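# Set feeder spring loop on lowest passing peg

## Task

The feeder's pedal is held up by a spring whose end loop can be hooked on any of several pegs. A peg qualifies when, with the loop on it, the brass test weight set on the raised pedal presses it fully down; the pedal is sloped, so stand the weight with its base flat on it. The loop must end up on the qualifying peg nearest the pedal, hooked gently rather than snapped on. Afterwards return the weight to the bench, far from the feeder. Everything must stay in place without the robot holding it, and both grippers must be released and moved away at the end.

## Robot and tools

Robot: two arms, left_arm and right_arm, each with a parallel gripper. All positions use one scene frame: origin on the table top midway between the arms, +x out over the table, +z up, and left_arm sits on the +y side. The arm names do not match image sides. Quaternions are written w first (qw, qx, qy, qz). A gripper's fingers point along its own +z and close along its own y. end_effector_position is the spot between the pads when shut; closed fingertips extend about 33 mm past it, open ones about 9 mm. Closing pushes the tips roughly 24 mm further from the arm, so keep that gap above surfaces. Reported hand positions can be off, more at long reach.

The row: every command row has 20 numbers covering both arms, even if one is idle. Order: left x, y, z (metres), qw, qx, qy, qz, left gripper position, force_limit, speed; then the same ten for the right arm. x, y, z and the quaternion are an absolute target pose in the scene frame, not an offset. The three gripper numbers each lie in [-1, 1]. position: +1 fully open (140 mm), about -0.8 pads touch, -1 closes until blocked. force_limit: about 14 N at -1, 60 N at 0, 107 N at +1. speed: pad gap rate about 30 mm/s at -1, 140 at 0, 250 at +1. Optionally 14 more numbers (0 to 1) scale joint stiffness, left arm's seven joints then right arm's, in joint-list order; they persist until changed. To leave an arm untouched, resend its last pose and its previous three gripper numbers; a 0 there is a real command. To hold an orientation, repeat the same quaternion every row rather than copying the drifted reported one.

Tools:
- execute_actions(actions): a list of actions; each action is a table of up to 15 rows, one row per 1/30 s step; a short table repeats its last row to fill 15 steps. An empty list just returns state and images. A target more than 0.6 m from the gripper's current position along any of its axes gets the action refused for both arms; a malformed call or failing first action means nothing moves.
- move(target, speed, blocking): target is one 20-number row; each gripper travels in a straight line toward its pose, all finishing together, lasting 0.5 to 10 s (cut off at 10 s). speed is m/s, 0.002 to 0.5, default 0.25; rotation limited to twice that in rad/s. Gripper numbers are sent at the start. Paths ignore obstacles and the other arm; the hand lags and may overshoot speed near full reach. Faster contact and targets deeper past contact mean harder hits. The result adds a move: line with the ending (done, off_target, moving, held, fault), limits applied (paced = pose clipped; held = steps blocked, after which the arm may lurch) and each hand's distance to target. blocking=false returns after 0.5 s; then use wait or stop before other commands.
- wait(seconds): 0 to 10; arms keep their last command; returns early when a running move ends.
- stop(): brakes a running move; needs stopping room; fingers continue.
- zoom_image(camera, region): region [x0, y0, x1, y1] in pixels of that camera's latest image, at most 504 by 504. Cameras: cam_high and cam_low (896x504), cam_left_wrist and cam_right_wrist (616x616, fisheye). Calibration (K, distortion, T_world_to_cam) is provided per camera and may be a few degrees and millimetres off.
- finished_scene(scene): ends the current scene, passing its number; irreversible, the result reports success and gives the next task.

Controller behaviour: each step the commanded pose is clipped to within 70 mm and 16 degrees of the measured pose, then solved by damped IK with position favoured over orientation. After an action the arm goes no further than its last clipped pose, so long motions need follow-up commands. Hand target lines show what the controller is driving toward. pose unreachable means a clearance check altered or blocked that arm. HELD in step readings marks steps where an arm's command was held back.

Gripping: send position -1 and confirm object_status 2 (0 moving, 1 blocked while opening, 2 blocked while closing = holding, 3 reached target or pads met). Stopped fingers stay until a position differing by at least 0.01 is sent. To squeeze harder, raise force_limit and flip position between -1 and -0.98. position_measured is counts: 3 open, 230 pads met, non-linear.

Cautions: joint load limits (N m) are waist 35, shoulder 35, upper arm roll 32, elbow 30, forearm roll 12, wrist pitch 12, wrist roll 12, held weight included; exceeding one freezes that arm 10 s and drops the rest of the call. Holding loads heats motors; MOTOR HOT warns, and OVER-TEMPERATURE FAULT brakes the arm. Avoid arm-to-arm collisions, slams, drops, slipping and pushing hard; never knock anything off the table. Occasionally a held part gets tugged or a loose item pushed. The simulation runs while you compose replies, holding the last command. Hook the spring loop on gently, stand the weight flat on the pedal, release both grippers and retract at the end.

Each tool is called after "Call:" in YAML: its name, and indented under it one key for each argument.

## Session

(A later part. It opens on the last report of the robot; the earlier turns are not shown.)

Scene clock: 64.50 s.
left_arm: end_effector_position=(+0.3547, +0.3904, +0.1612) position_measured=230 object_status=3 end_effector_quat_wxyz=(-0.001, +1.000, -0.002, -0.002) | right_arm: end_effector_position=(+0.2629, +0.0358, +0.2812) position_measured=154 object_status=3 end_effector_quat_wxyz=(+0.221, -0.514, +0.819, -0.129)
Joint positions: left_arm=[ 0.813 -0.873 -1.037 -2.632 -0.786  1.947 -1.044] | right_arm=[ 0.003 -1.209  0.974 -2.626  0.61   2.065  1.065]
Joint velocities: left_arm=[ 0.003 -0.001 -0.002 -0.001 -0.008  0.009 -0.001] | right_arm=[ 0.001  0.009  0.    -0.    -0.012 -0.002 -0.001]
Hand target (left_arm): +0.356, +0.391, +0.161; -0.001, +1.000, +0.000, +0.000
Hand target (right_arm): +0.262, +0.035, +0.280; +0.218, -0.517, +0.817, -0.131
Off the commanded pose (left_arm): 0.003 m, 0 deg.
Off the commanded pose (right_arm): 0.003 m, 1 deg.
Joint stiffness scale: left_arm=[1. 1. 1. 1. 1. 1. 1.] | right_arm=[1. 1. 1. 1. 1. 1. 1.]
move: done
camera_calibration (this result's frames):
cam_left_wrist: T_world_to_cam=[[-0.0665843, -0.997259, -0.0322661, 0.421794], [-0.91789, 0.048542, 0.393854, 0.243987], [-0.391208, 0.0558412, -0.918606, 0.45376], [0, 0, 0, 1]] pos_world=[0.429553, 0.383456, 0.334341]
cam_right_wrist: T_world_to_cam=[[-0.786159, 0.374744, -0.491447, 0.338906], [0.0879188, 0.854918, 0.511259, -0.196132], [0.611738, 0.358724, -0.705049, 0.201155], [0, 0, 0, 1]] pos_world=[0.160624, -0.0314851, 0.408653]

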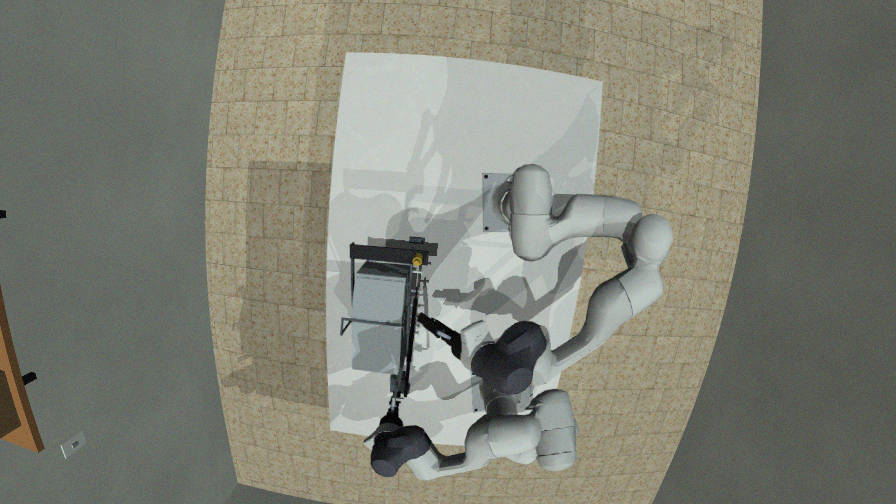

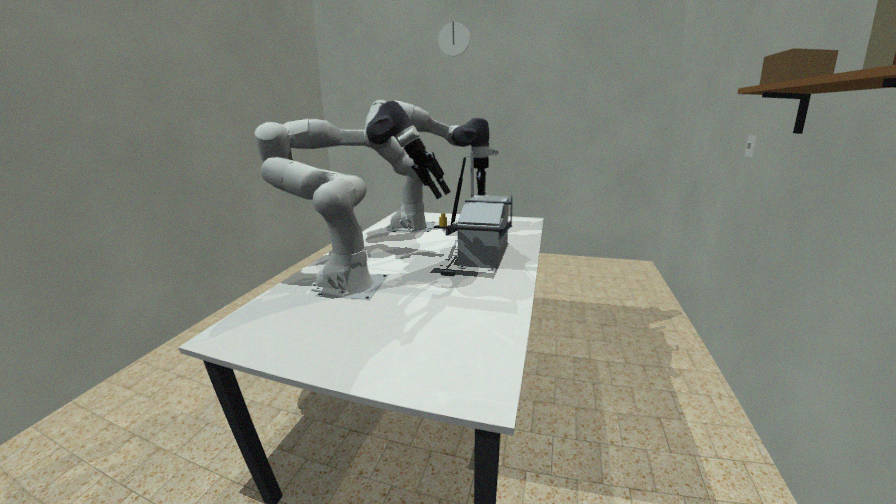

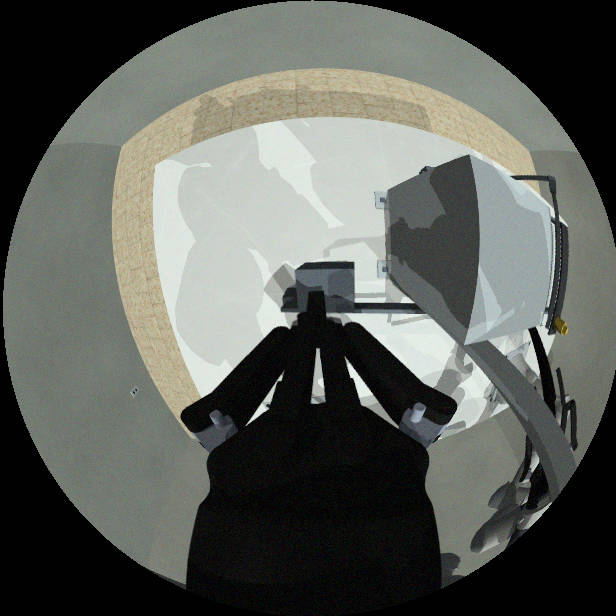

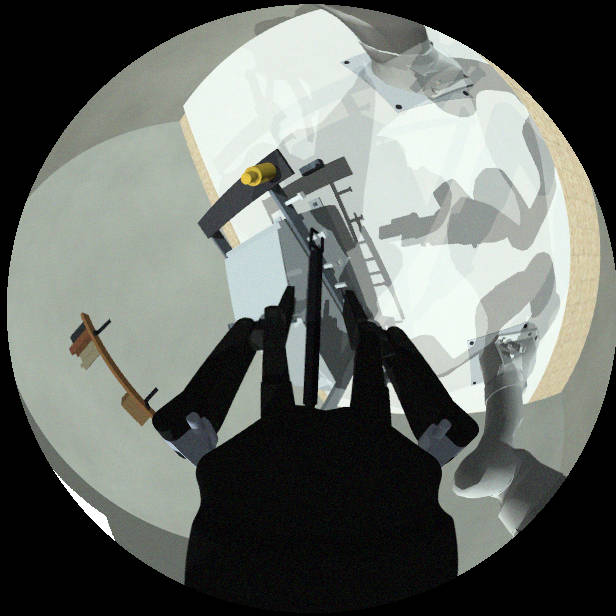

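Call:
move:
  target: [0.357,0.39,0.138,0,1,0,0,-1,-1,0,0.295,0.031,0.238,0.2457,-0.5016,0.825,-0.095,-0.3,-0.2,-1]
  speed: 0.06

Call:
zoom_image:
  camera: "cam_right_wrist"
  region: [230, 190, 410, 410]

Scene clock: 66.80 s.
left_arm: end_effector_position=(+0.3563, +0.3896, +0.1390) position_measured=230 object_status=3 end_effector_quat_wxyz=(-0.000, +1.000, +0.001, -0.001) | right_arm: end_effector_position=(+0.2929, +0.0308, +0.2375) position_measured=167 object_status=3 end_effector_quat_wxyz=(+0.245, -0.499, +0.826, -0.094)
Joint positions: left_arm=[ 0.83  -0.847 -1.096 -2.655 -0.826  2.009 -1.04 ] | right_arm=[ 0.003 -1.152  1.035 -2.757  0.747  2.28   1.022]
Joint velocities: left_arm=[-0.001  0.002 -0.    -0.    -0.001  0.005  0.002] | right_arm=[-0.001  0.005 -0.    -0.     0.     0.016 -0.006]
Hand target (left_arm): +0.357, +0.390, +0.138; -0.000, +1.000, -0.000, +0.000
Hand target (right_arm): +0.294, +0.031, +0.237; +0.246, -0.502, +0.824, -0.095
Off the commanded pose (left_arm): 0.001 m, 0 deg.
Off the commanded pose (right_arm): 0.002 m, 0 deg.
Joint stiffness scale: left_arm=[1. 1. 1. 1. 1. 1. 1.] | right_arm=[1. 1. 1. 1. 1. 1. 1.]
move: done
camera_calibration (this result's frames):
cam_left_wrist: T_world_to_cam=[[-0.0606526, -0.997655, -0.0317213, 0.41841], [-0.919065, 0.0434201, 0.391706, 0.256918], [-0.38941, 0.0529119, -0.919543, 0.434754], [0, 0, 0, 1]] pos_world=[0.4308, 0.383269, 0.312411]
cam_right_wrist: T_world_to_cam=[[-0.779892, 0.426557, -0.458058, 0.331528], [0.0954883, 0.80434, 0.586446, -0.190607], [0.618587, 0.413625, -0.66803, 0.141341], [0, 0, 0, 1]] pos_world=[0.189325, -0.046565, 0.35806]

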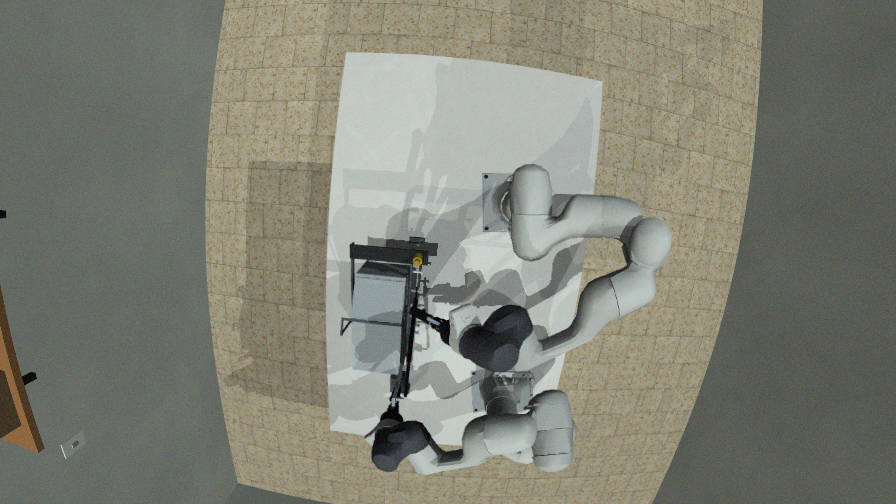

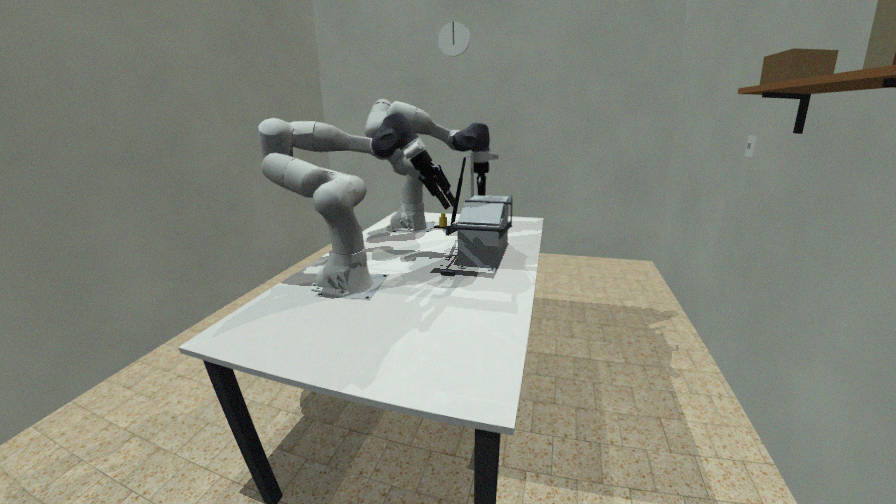

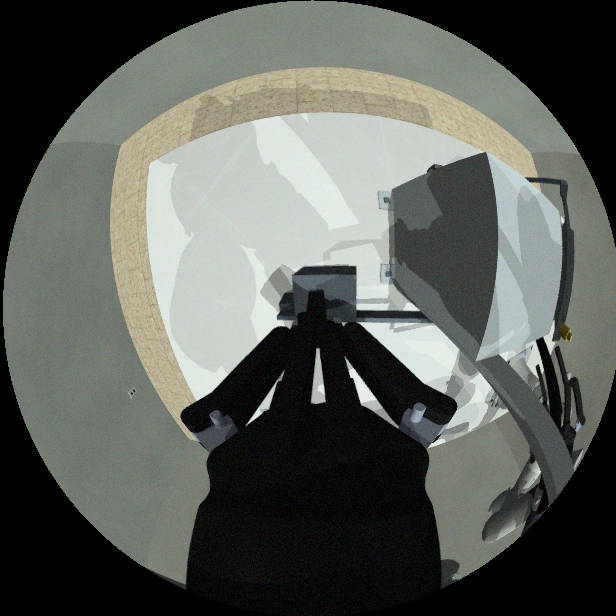

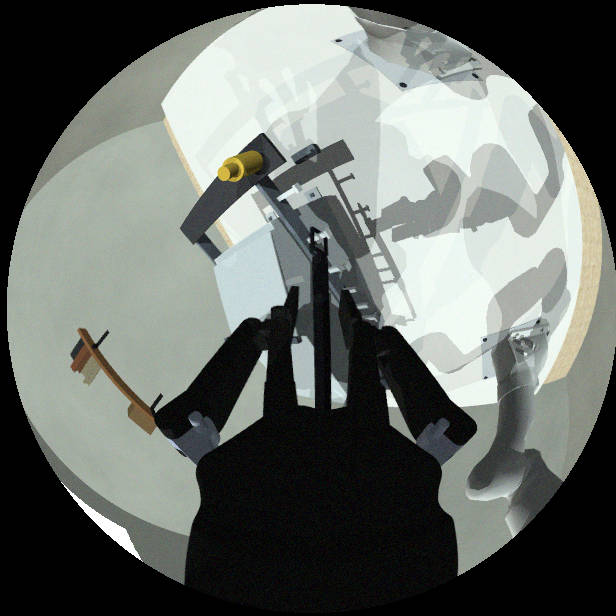

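Region (230, 190, 410, 410) of cam_right_wrist's 616x616 image, scaled by 2.291, with more detail than that image has; it fills the left 412 columns of this view, and the rest is white.

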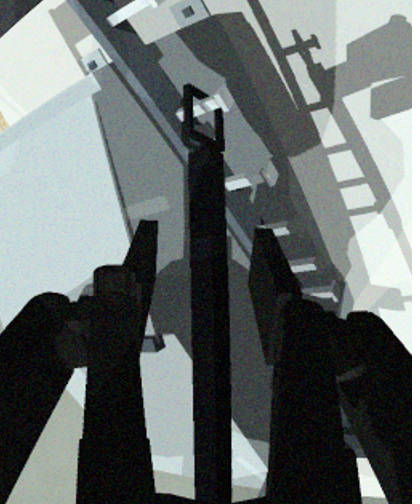

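Call:
move:
  target: [0.357,0.39,0.125,0,1,0,0,-1,-1,0,0.310,0.035,0.208,0.2457,-0.5016,0.825,-0.095,-0.4,-0.2,-1]
  speed: 0.03

Call:
zoom_image:
  camera: "cam_right_wrist"
  region: [230, 190, 410, 410]

Call:
zoom_image:
  camera: "cam_low"
  region: [420, 180, 480, 240]

Scene clock: 68.83 s.
left_arm: end_effector_position=(+0.3560, +0.3891, +0.1293) position_measured=230 object_status=3 end_effector_quat_wxyz=(+0.001, +1.000, -0.000, -0.002) | right_arm: end_effector_position=(+0.3076, +0.0355, +0.2084) position_measured=179 object_status=3 end_effector_quat_wxyz=(+0.245, -0.500, +0.826, -0.093)
Joint positions: left_arm=[ 0.84  -0.833 -1.122 -2.665 -0.842  2.033 -1.032] | right_arm=[-0.042 -1.066  1.117 -2.773  0.797  2.398  1.004]
Joint velocities: left_arm=[ 0.001  0.001 -0.    -0.001 -0.     0.001  0.006] | right_arm=[-0.     0.009  0.001 -0.001  0.001  0.021 -0.002]
Hand target (left_arm): +0.357, +0.390, +0.125; -0.000, +1.000, -0.000, -0.000
Hand target (right_arm): +0.309, +0.035, +0.208; +0.246, -0.502, +0.824, -0.094
Off the commanded pose (left_arm): 0.005 m, 0 deg.
Off the commanded pose (right_arm): 0.003 m, 0 deg.
Joint stiffness scale: left_arm=[1. 1. 1. 1. 1. 1. 1.] | right_arm=[1. 1. 1. 1. 1. 1. 1.]
move: off_target (left_arm)
camera_calibration (this result's frames):
cam_left_wrist: T_world_to_cam=[[-0.0634969, -0.997539, -0.0297363, 0.418238], [-0.918101, 0.0467077, 0.393586, 0.258551], [-0.391228, 0.0522924, -0.918807, 0.426464], [0, 0, 0, 1]] pos_world=[0.430777, 0.382832, 0.302513]
cam_right_wrist: T_world_to_cam=[[-0.781444, 0.425125, -0.456744, 0.327887], [0.0942395, 0.804003, 0.58711, -0.178506], [0.616818, 0.41575, -0.668347, 0.111399], [0, 0, 0, 1]] pos_world=[0.204335, -0.0421883, 0.329016]

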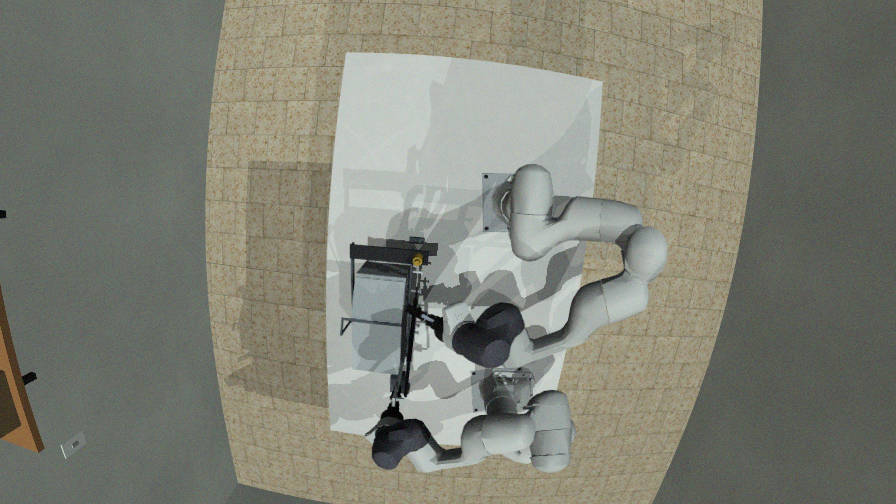

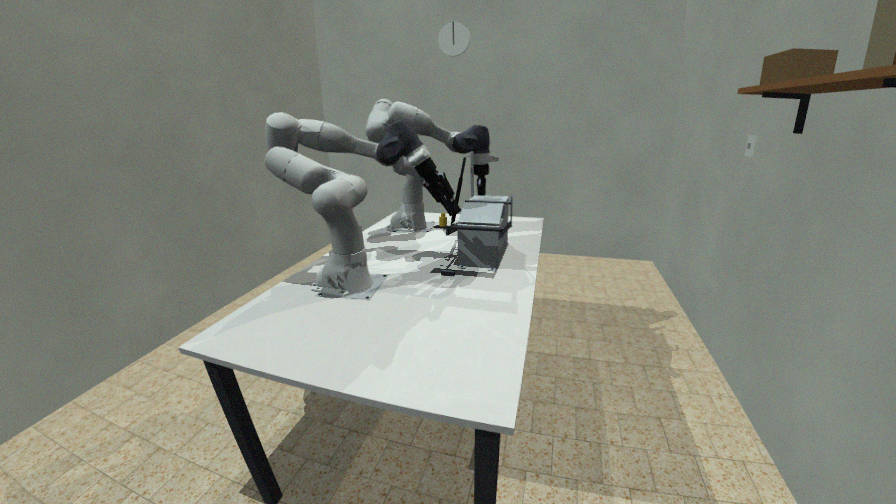

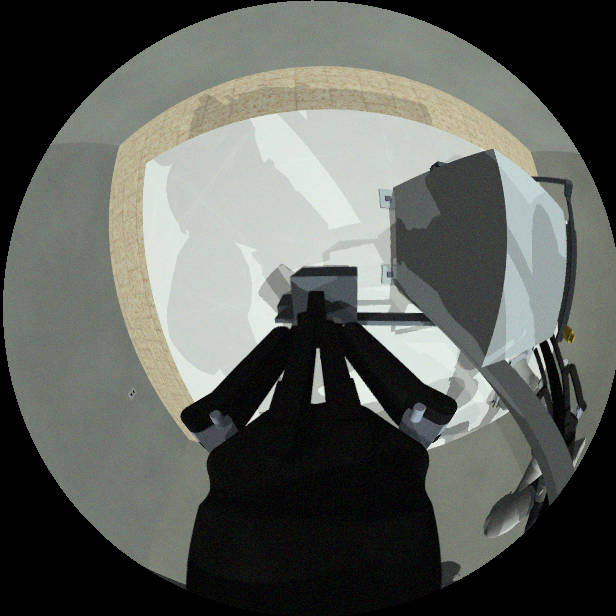

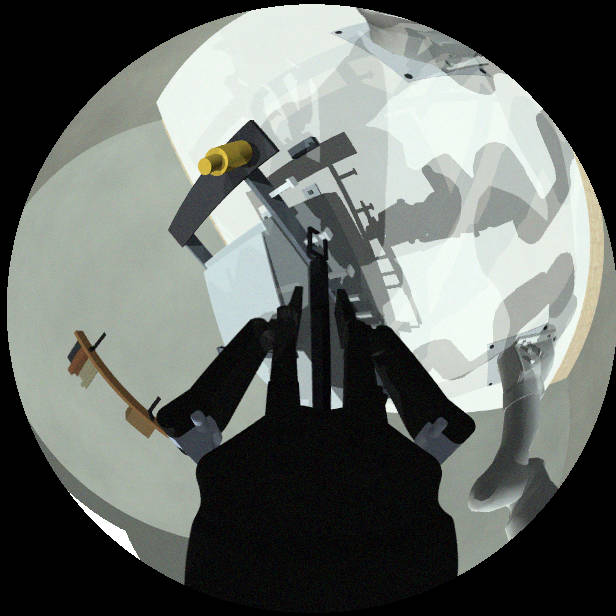

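Region (230, 190, 410, 410) of cam_right_wrist's 616x616 image, scaled by 2.291, with more detail than that image has; it fills the left 412 columns of this view, and the rest is white.

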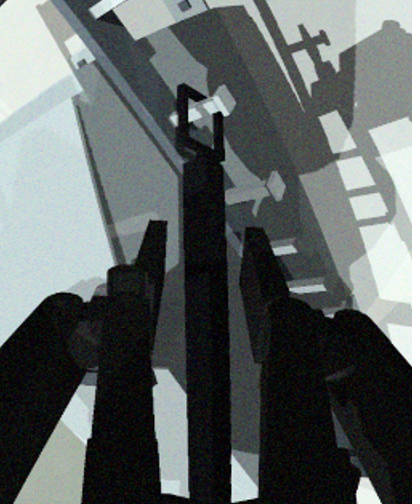

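Region (420, 180, 480, 240) of cam_low's 896x504 image, scaled by 8.400, with more detail than that image has.

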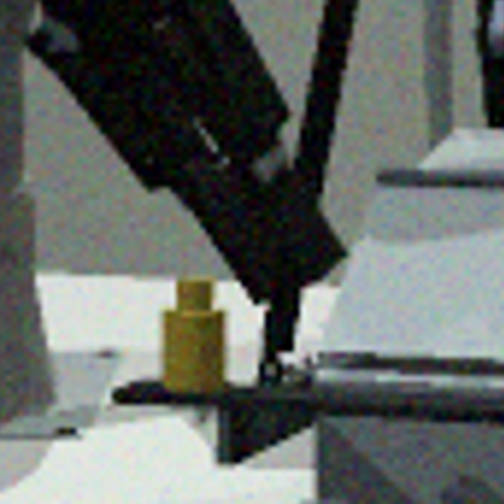

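Call:
move:
  target: [0.357,0.39,0.126,0,1,0,0,-1,-1,0,0.3125,0.0285,0.197,0.2457,-0.5016,0.825,-0.095,-0.4,-0.2,-1]
  speed: 0.03

Call:
move:
  target: [0.357,0.39,0.126,0,1,0,0,-1,-1,0,0.3125,0.0285,0.197,0.2457,-0.5016,0.825,-0.095,-1,-0.3,-1]
  speed: 0.03

Call:
zoom_image:
  camera: "cam_right_wrist"
  region: [260, 210, 380, 330]

Scene clock: 70.13 s.
left_arm: end_effector_position=(+0.3559, +0.3891, +0.1294) position_measured=230 object_status=3 end_effector_quat_wxyz=(+0.001, +1.000, -0.000, -0.002) | right_arm: end_effector_position=(+0.3115, +0.0281, +0.1973) position_measured=179 object_status=3 end_effector_quat_wxyz=(+0.244, -0.498, +0.827, -0.094)
Joint positions: left_arm=[ 0.841 -0.834 -1.122 -2.664 -0.843  2.032 -1.03 ] | right_arm=[-0.042 -1.046  1.133 -2.799  0.812  2.436  0.996]
Joint velocities: left_arm=[ 0.     0.    -0.    -0.001 -0.001  0.001 -0.   ] | right_arm=[-0.     0.008 -0.001 -0.003  0.001  0.023 -0.006]
Hand target (left_arm): +0.357, +0.390, +0.126; -0.000, +1.000, +0.000, -0.000
Hand target (right_arm): +0.312, +0.029, +0.197; +0.245, -0.501, +0.824, -0.095
Off the commanded pose (left_arm): 0.004 m, 0 deg.
Off the commanded pose (right_arm): 0.001 m, 1 deg.
Joint stiffness scale: left_arm=[1. 1. 1. 1. 1. 1. 1.] | right_arm=[1. 1. 1. 1. 1. 1. 1.]
move: off_target (left_arm)
camera_calibration (this result's frames):
cam_left_wrist: T_world_to_cam=[[-0.0635151, -0.99757, -0.0286336, 0.418129], [-0.917965, 0.0471418, 0.393851, 0.258213], [-0.391544, 0.0513002, -0.918728, 0.427019], [0, 0, 0, 1]] pos_world=[0.430784, 0.383034, 0.302589]
cam_right_wrist: T_world_to_cam=[[-0.779619, 0.428138, -0.457047, 0.328465], [0.0978712, 0.804138, 0.58633, -0.167373], [0.618559, 0.412382, -0.668824, 0.104276], [0, 0, 0, 1]] pos_world=[0.207957, -0.0490391, 0.318002]

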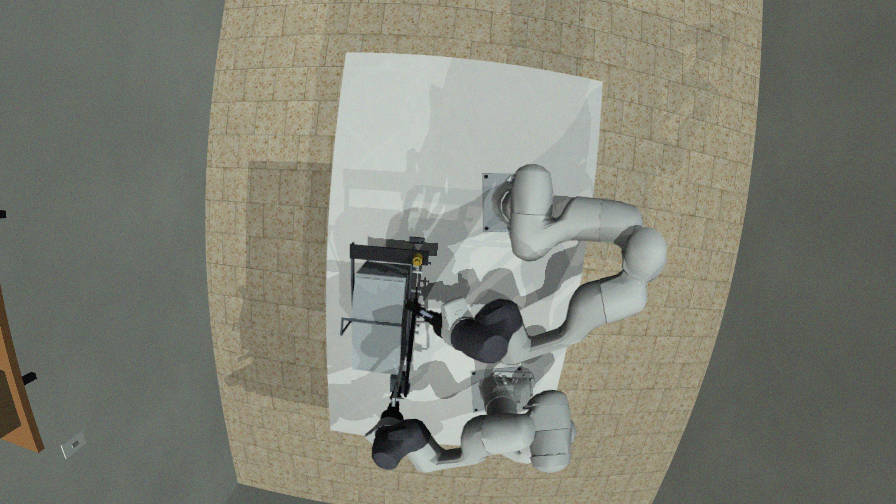

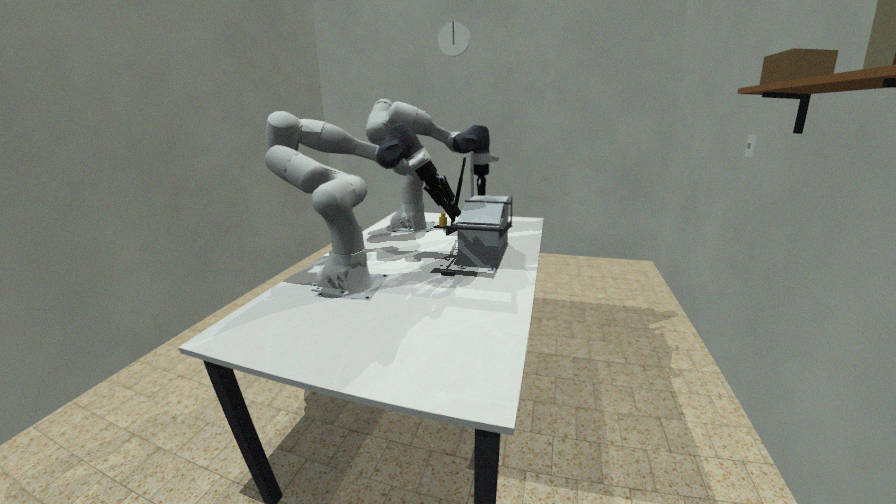

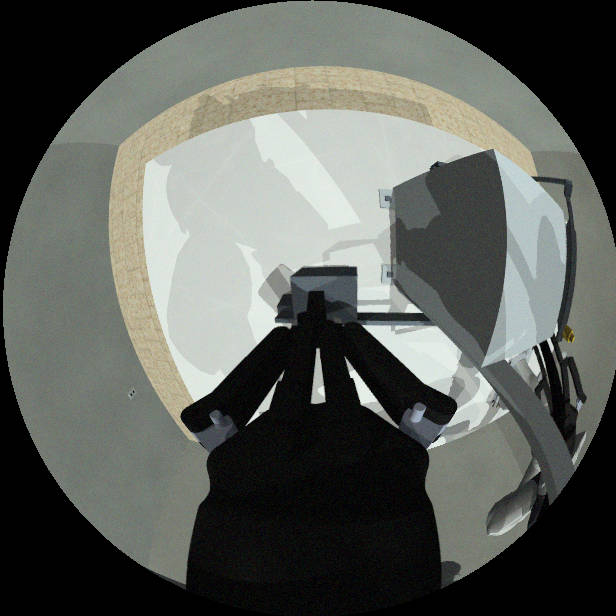

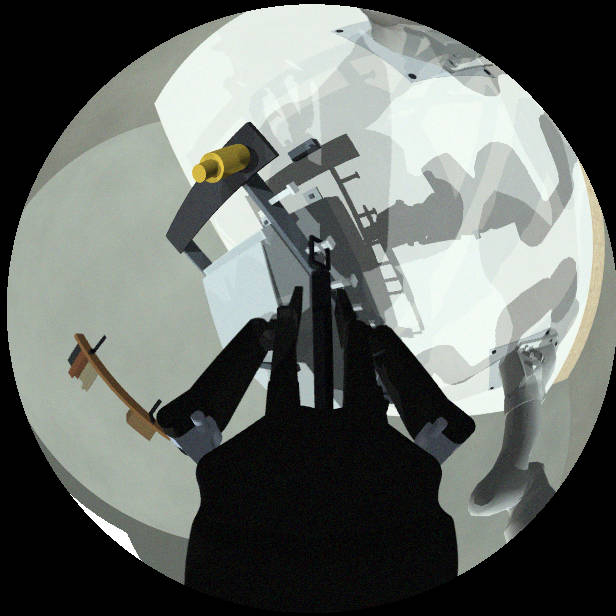

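Scene clock: 70.90 s.
left_arm: end_effector_position=(+0.3559, +0.3891, +0.1294) position_measured=230 object_status=3 end_effector_quat_wxyz=(+0.001, +1.000, -0.000, -0.002) | right_arm: end_effector_position=(+0.3116, +0.0288, +0.1970) position_measured=205 object_status=2 end_effector_quat_wxyz=(+0.244, -0.504, +0.823, -0.096)
Joint positions: left_arm=[ 0.841 -0.834 -1.122 -2.664 -0.843  2.031 -1.03 ] | right_arm=[-0.042 -1.045  1.136 -2.799  0.812  2.44   0.984]
Joint velocities: left_arm=[-0.001 -0.002 -0.001 -0.001 -0.001 -0.     0.001] | right_arm=[-0.001 -0.001  0.003 -0.001  0.001  0.001 -0.025]
Hand target (left_arm): +0.357, +0.390, +0.126; -0.000, +1.000, +0.000, -0.000
Hand target (right_arm): +0.312, +0.029, +0.197; +0.245, -0.501, +0.824, -0.095
Off the commanded pose (left_arm): 0.004 m, 0 deg.
Off the commanded pose (right_arm): 0.001 m, 0 deg.
Joint stiffness scale: left_arm=[1. 1. 1. 1. 1. 1. 1.] | right_arm=[1. 1. 1. 1. 1. 1. 1.]
move: off_target (left_arm)
camera_calibration (this result's frames):
cam_left_wrist: T_world_to_cam=[[-0.06333, -0.997589, -0.0283894, 0.418035], [-0.917899, 0.0470581, 0.394015, 0.258193], [-0.391729, 0.0510115, -0.918666, 0.427202], [0, 0, 0, 1]] pos_world=[0.430816, 0.383085, 0.302592]
cam_right_wrist: T_world_to_cam=[[-0.783555, 0.414743, -0.462634, 0.33082], [0.0853097, 0.809358, 0.581087, -0.163014], [0.615438, 0.415846, -0.669558, 0.104813], [0, 0, 0, 1]] pos_world=[0.208616, -0.0488547, 0.317952]

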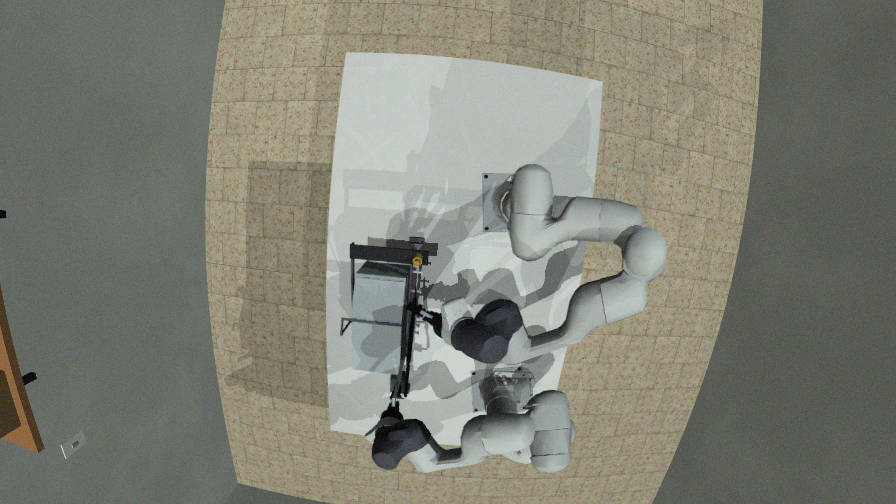

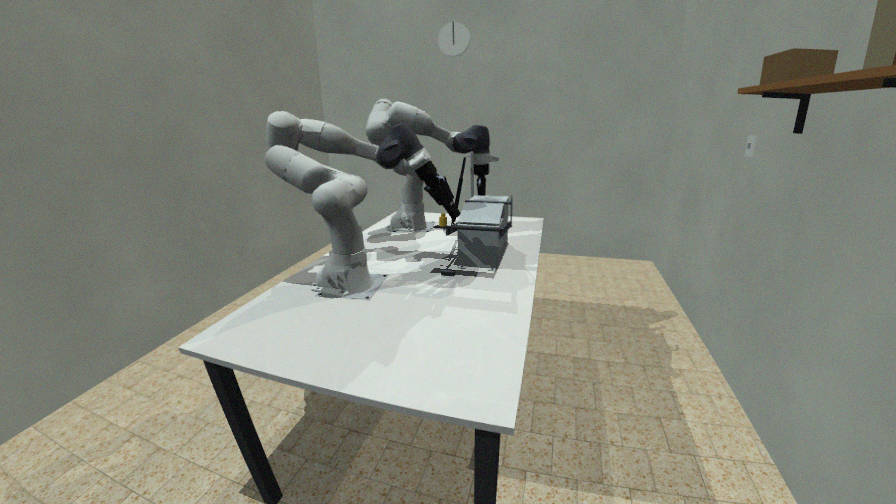

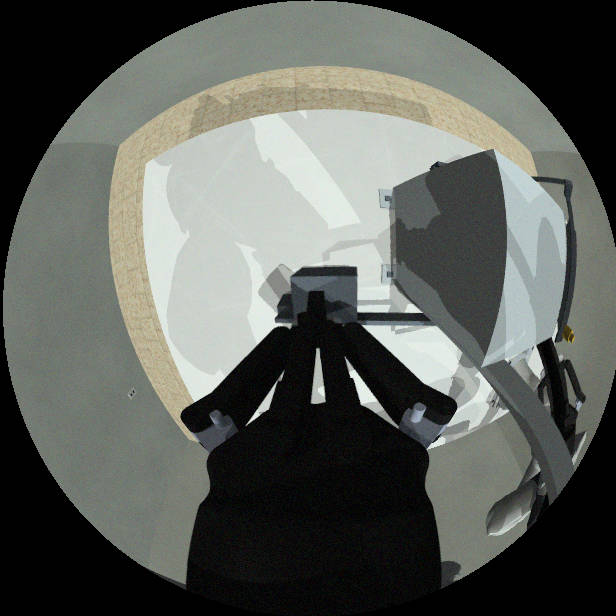

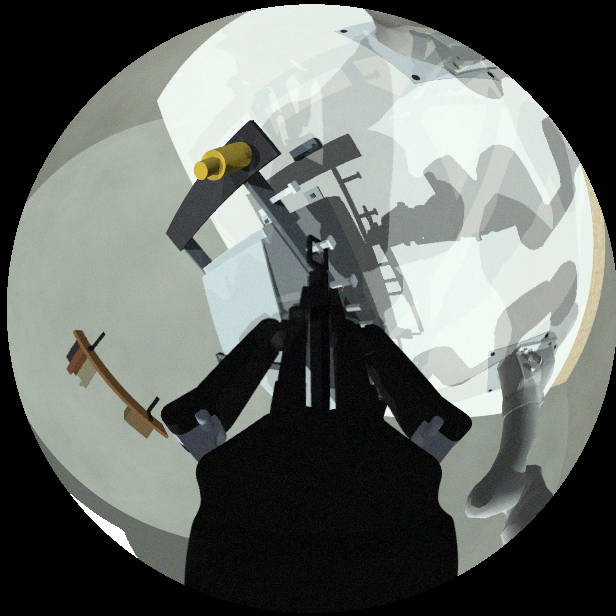

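Region (260, 210, 380, 330) of cam_right_wrist's 616x616 image, scaled by 4.200, with more detail than that image has.

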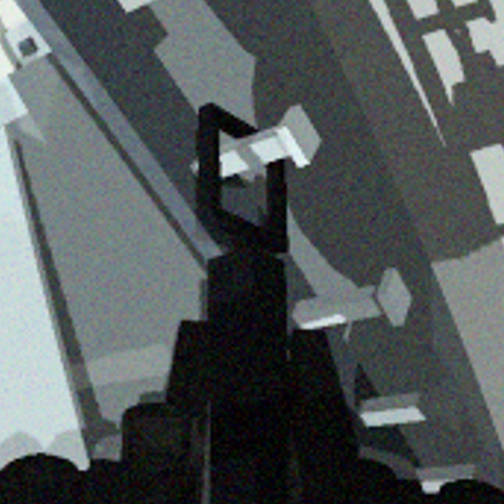

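Call:
move:
  target: [0.357,0.39,0.126,0,1,0,0,-1,-1,0,0.3125,0.0225,0.1905,0.2457,-0.5016,0.825,-0.095,-1,-0.3,-1]
  speed: 0.015

Call:
move:
  target: [0.357,0.39,0.126,0,1,0,0,-1,-1,0,0.3025,0.0225,0.1905,0.2457,-0.5016,0.825,-0.095,-1,-0.3,-1]
  speed: 0.015

Call:
zoom_image:
  camera: "cam_right_wrist"
  region: [260, 210, 380, 330]

Scene clock: 72.17 s.
left_arm: end_effector_position=(+0.3559, +0.3891, +0.1294) position_measured=230 object_status=3 end_effector_quat_wxyz=(+0.001, +1.000, -0.000, -0.002) | right_arm: end_effector_position=(+0.3113, +0.0283, +0.1945) position_measured=206 object_status=2 end_effector_quat_wxyz=(+0.249, -0.507, +0.820, -0.095)
Joint positions: left_arm=[ 0.842 -0.835 -1.122 -2.664 -0.844  2.031 -1.03 ] | right_arm=[-0.033 -1.045  1.142 -2.813  0.831  2.46   0.97 ]
Joint velocities: left_arm=[-0.     0.001 -0.001  0.    -0.001  0.001  0.   ] | right_arm=[-0.002 -0.001  0.003 -0.002  0.009  0.009 -0.006]
Hand target (left_arm): +0.357, +0.390, +0.126; -0.000, +1.000, +0.000, -0.000
Hand target (right_arm): +0.312, +0.022, +0.191; +0.245, -0.501, +0.824, -0.095
Off the commanded pose (left_arm): 0.004 m, 0 deg.
Off the commanded pose (right_arm): 0.007 m, 1 deg.
Joint stiffness scale: left_arm=[1. 1. 1. 1. 1. 1. 1.] | right_arm=[1. 1. 1. 1. 1. 1. 1.]
move: off_target (left_arm, right_arm)
camera_calibration (this result's frames):
cam_left_wrist: T_world_to_cam=[[-0.0633931, -0.997588, -0.0282829, 0.418028], [-0.917837, 0.0471506, 0.394147, 0.258109], [-0.391863, 0.0509453, -0.918612, 0.427295], [0, 0, 0, 1]] pos_world=[0.430843, 0.383081, 0.302609]
cam_right_wrist: T_world_to_cam=[[-0.784727, 0.408848, -0.465883, 0.330822], [0.0730076, 0.80735, 0.585539, -0.158055], [0.615527, 0.425476, -0.663398, 0.101943], [0, 0, 0, 1]] pos_world=[0.208395, -0.0510245, 0.3143]

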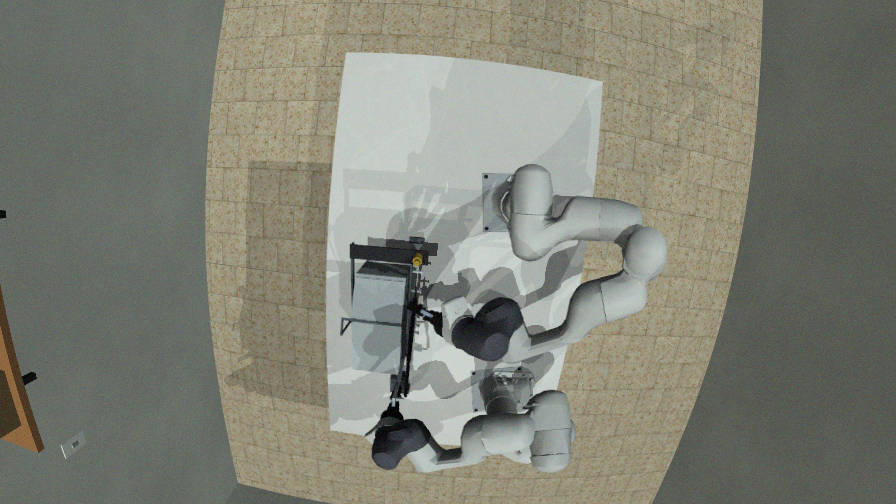

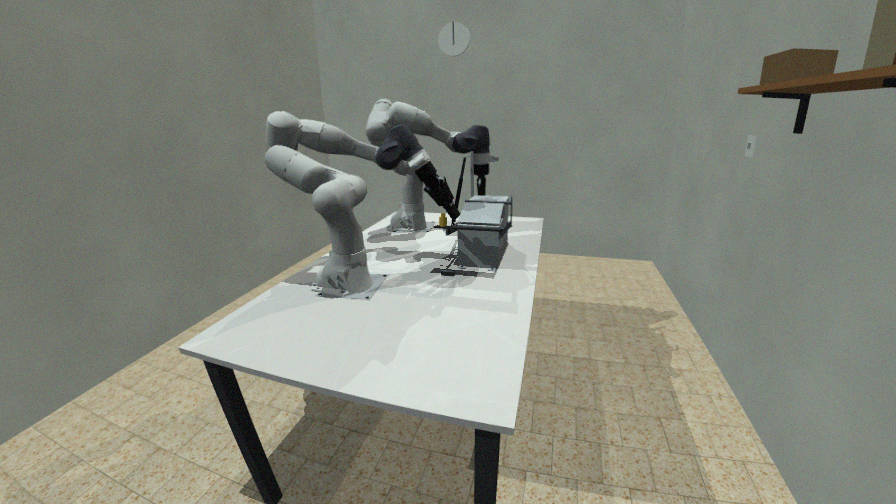

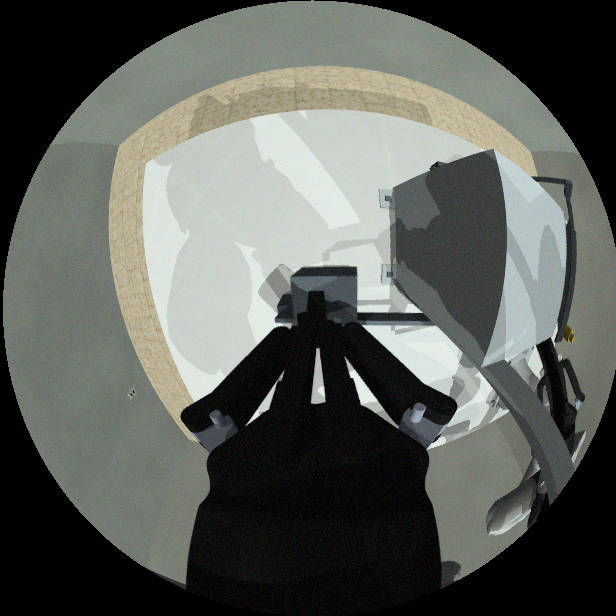

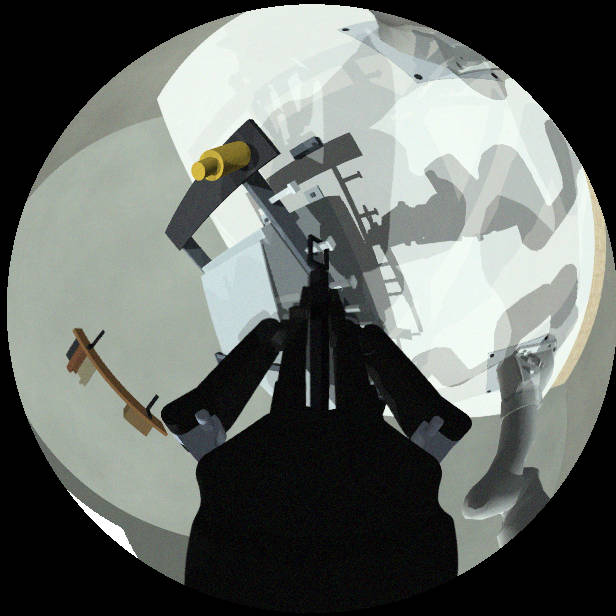

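Scene clock: 73.13 s.
left_arm: end_effector_position=(+0.3559, +0.3891, +0.1294) position_measured=230 object_status=3 end_effector_quat_wxyz=(+0.001, +1.000, -0.000, -0.002) | right_arm: end_effector_position=(+0.3040, +0.0288, +0.1961) position_measured=206 object_status=2 end_effector_quat_wxyz=(+0.253, -0.511, +0.816, -0.096)
Joint positions: left_arm=[ 0.842 -0.835 -1.123 -2.664 -0.844  2.03  -1.03 ] | right_arm=[-0.005 -1.073  1.142 -2.823  0.835  2.445  0.976]
Joint velocities: left_arm=[ 0.001 -0.    -0.     0.    -0.    -0.     0.   ] | right_arm=[ 0.    -0.011 -0.    -0.     0.009 -0.011  0.005]
Hand target (left_arm): +0.357, +0.390, +0.126; -0.000, +1.000, +0.000, -0.000
Hand target (right_arm): +0.303, +0.022, +0.191; +0.246, -0.501, +0.824, -0.095
Off the commanded pose (left_arm): 0.004 m, 0 deg.
Off the commanded pose (right_arm): 0.009 m, 2 deg.
Joint stiffness scale: left_arm=[1. 1. 1. 1. 1. 1. 1.] | right_arm=[1. 1. 1. 1. 1. 1. 1.]
move: off_target (left_arm, right_arm)
camera_calibration (this result's frames):
cam_left_wrist: T_world_to_cam=[[-0.0635279, -0.997577, -0.0283729, 0.418078], [-0.917774, 0.0472317, 0.394285, 0.258043], [-0.391989, 0.0510879, -0.91855, 0.427287], [0, 0, 0, 1]] pos_world=[0.430876, 0.383047, 0.302604]
cam_right_wrist: T_world_to_cam=[[-0.784743, 0.400032, -0.473448, 0.327317], [0.059697, 0.809075, 0.584666, -0.154692], [0.61694, 0.430549, -0.658796, 0.105866], [0, 0, 0, 1]] pos_world=[0.200781, -0.0513601, 0.315155]

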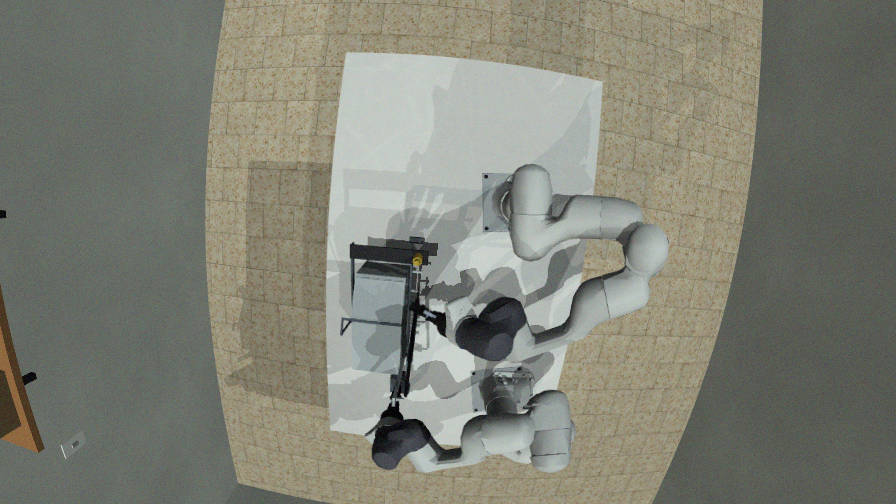

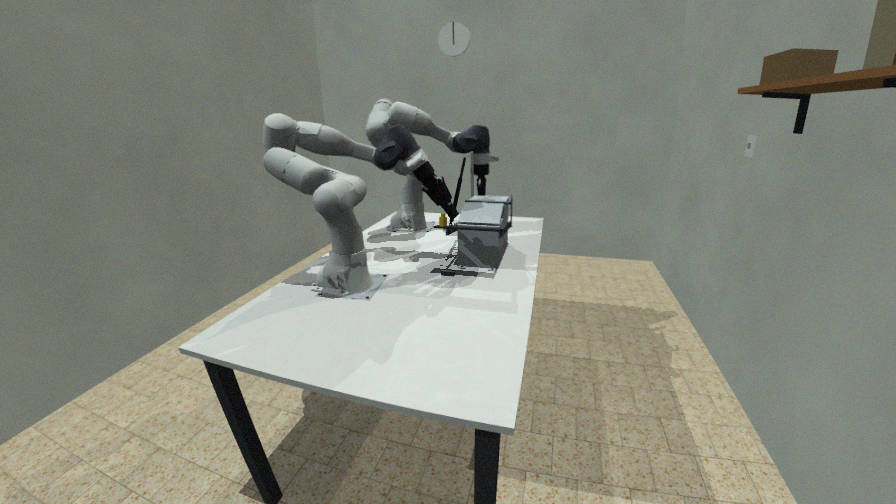

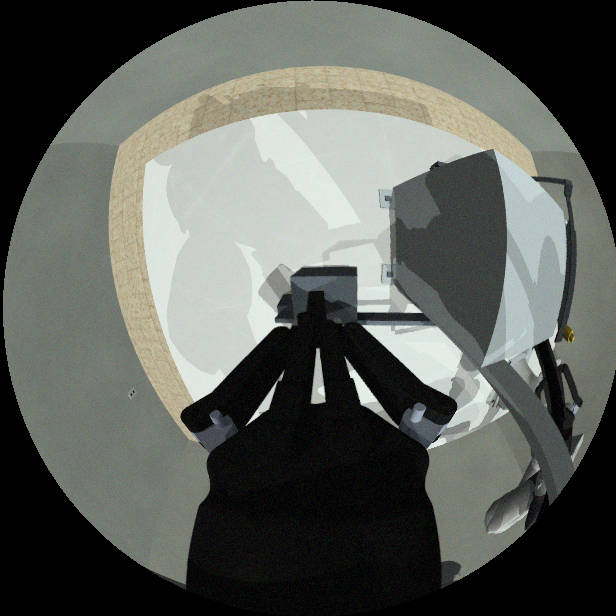

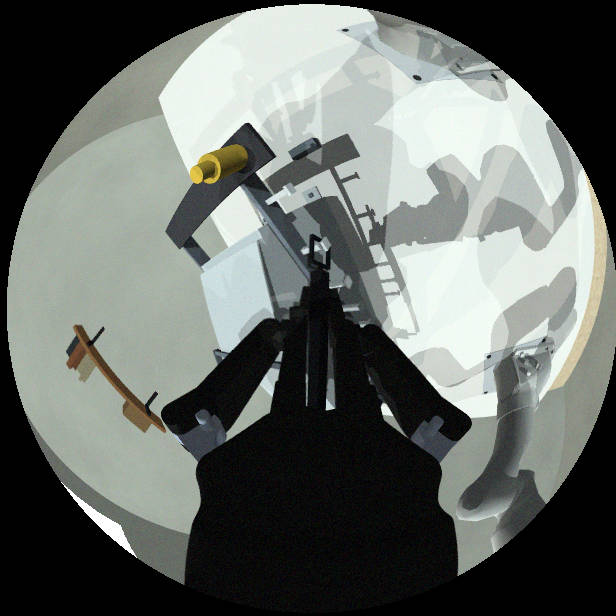

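Region (260, 210, 380, 330) of cam_right_wrist's 616x616 image, scaled by 4.200, with more detail than that image has.

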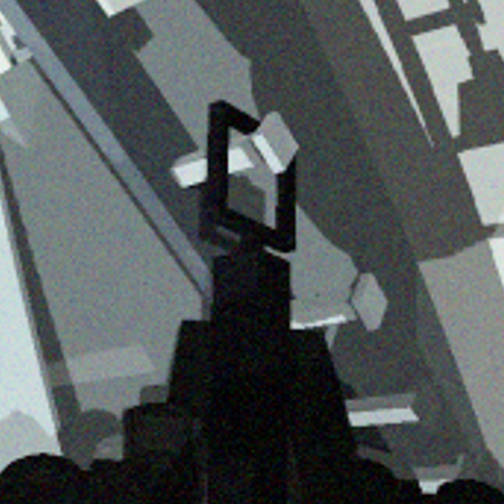

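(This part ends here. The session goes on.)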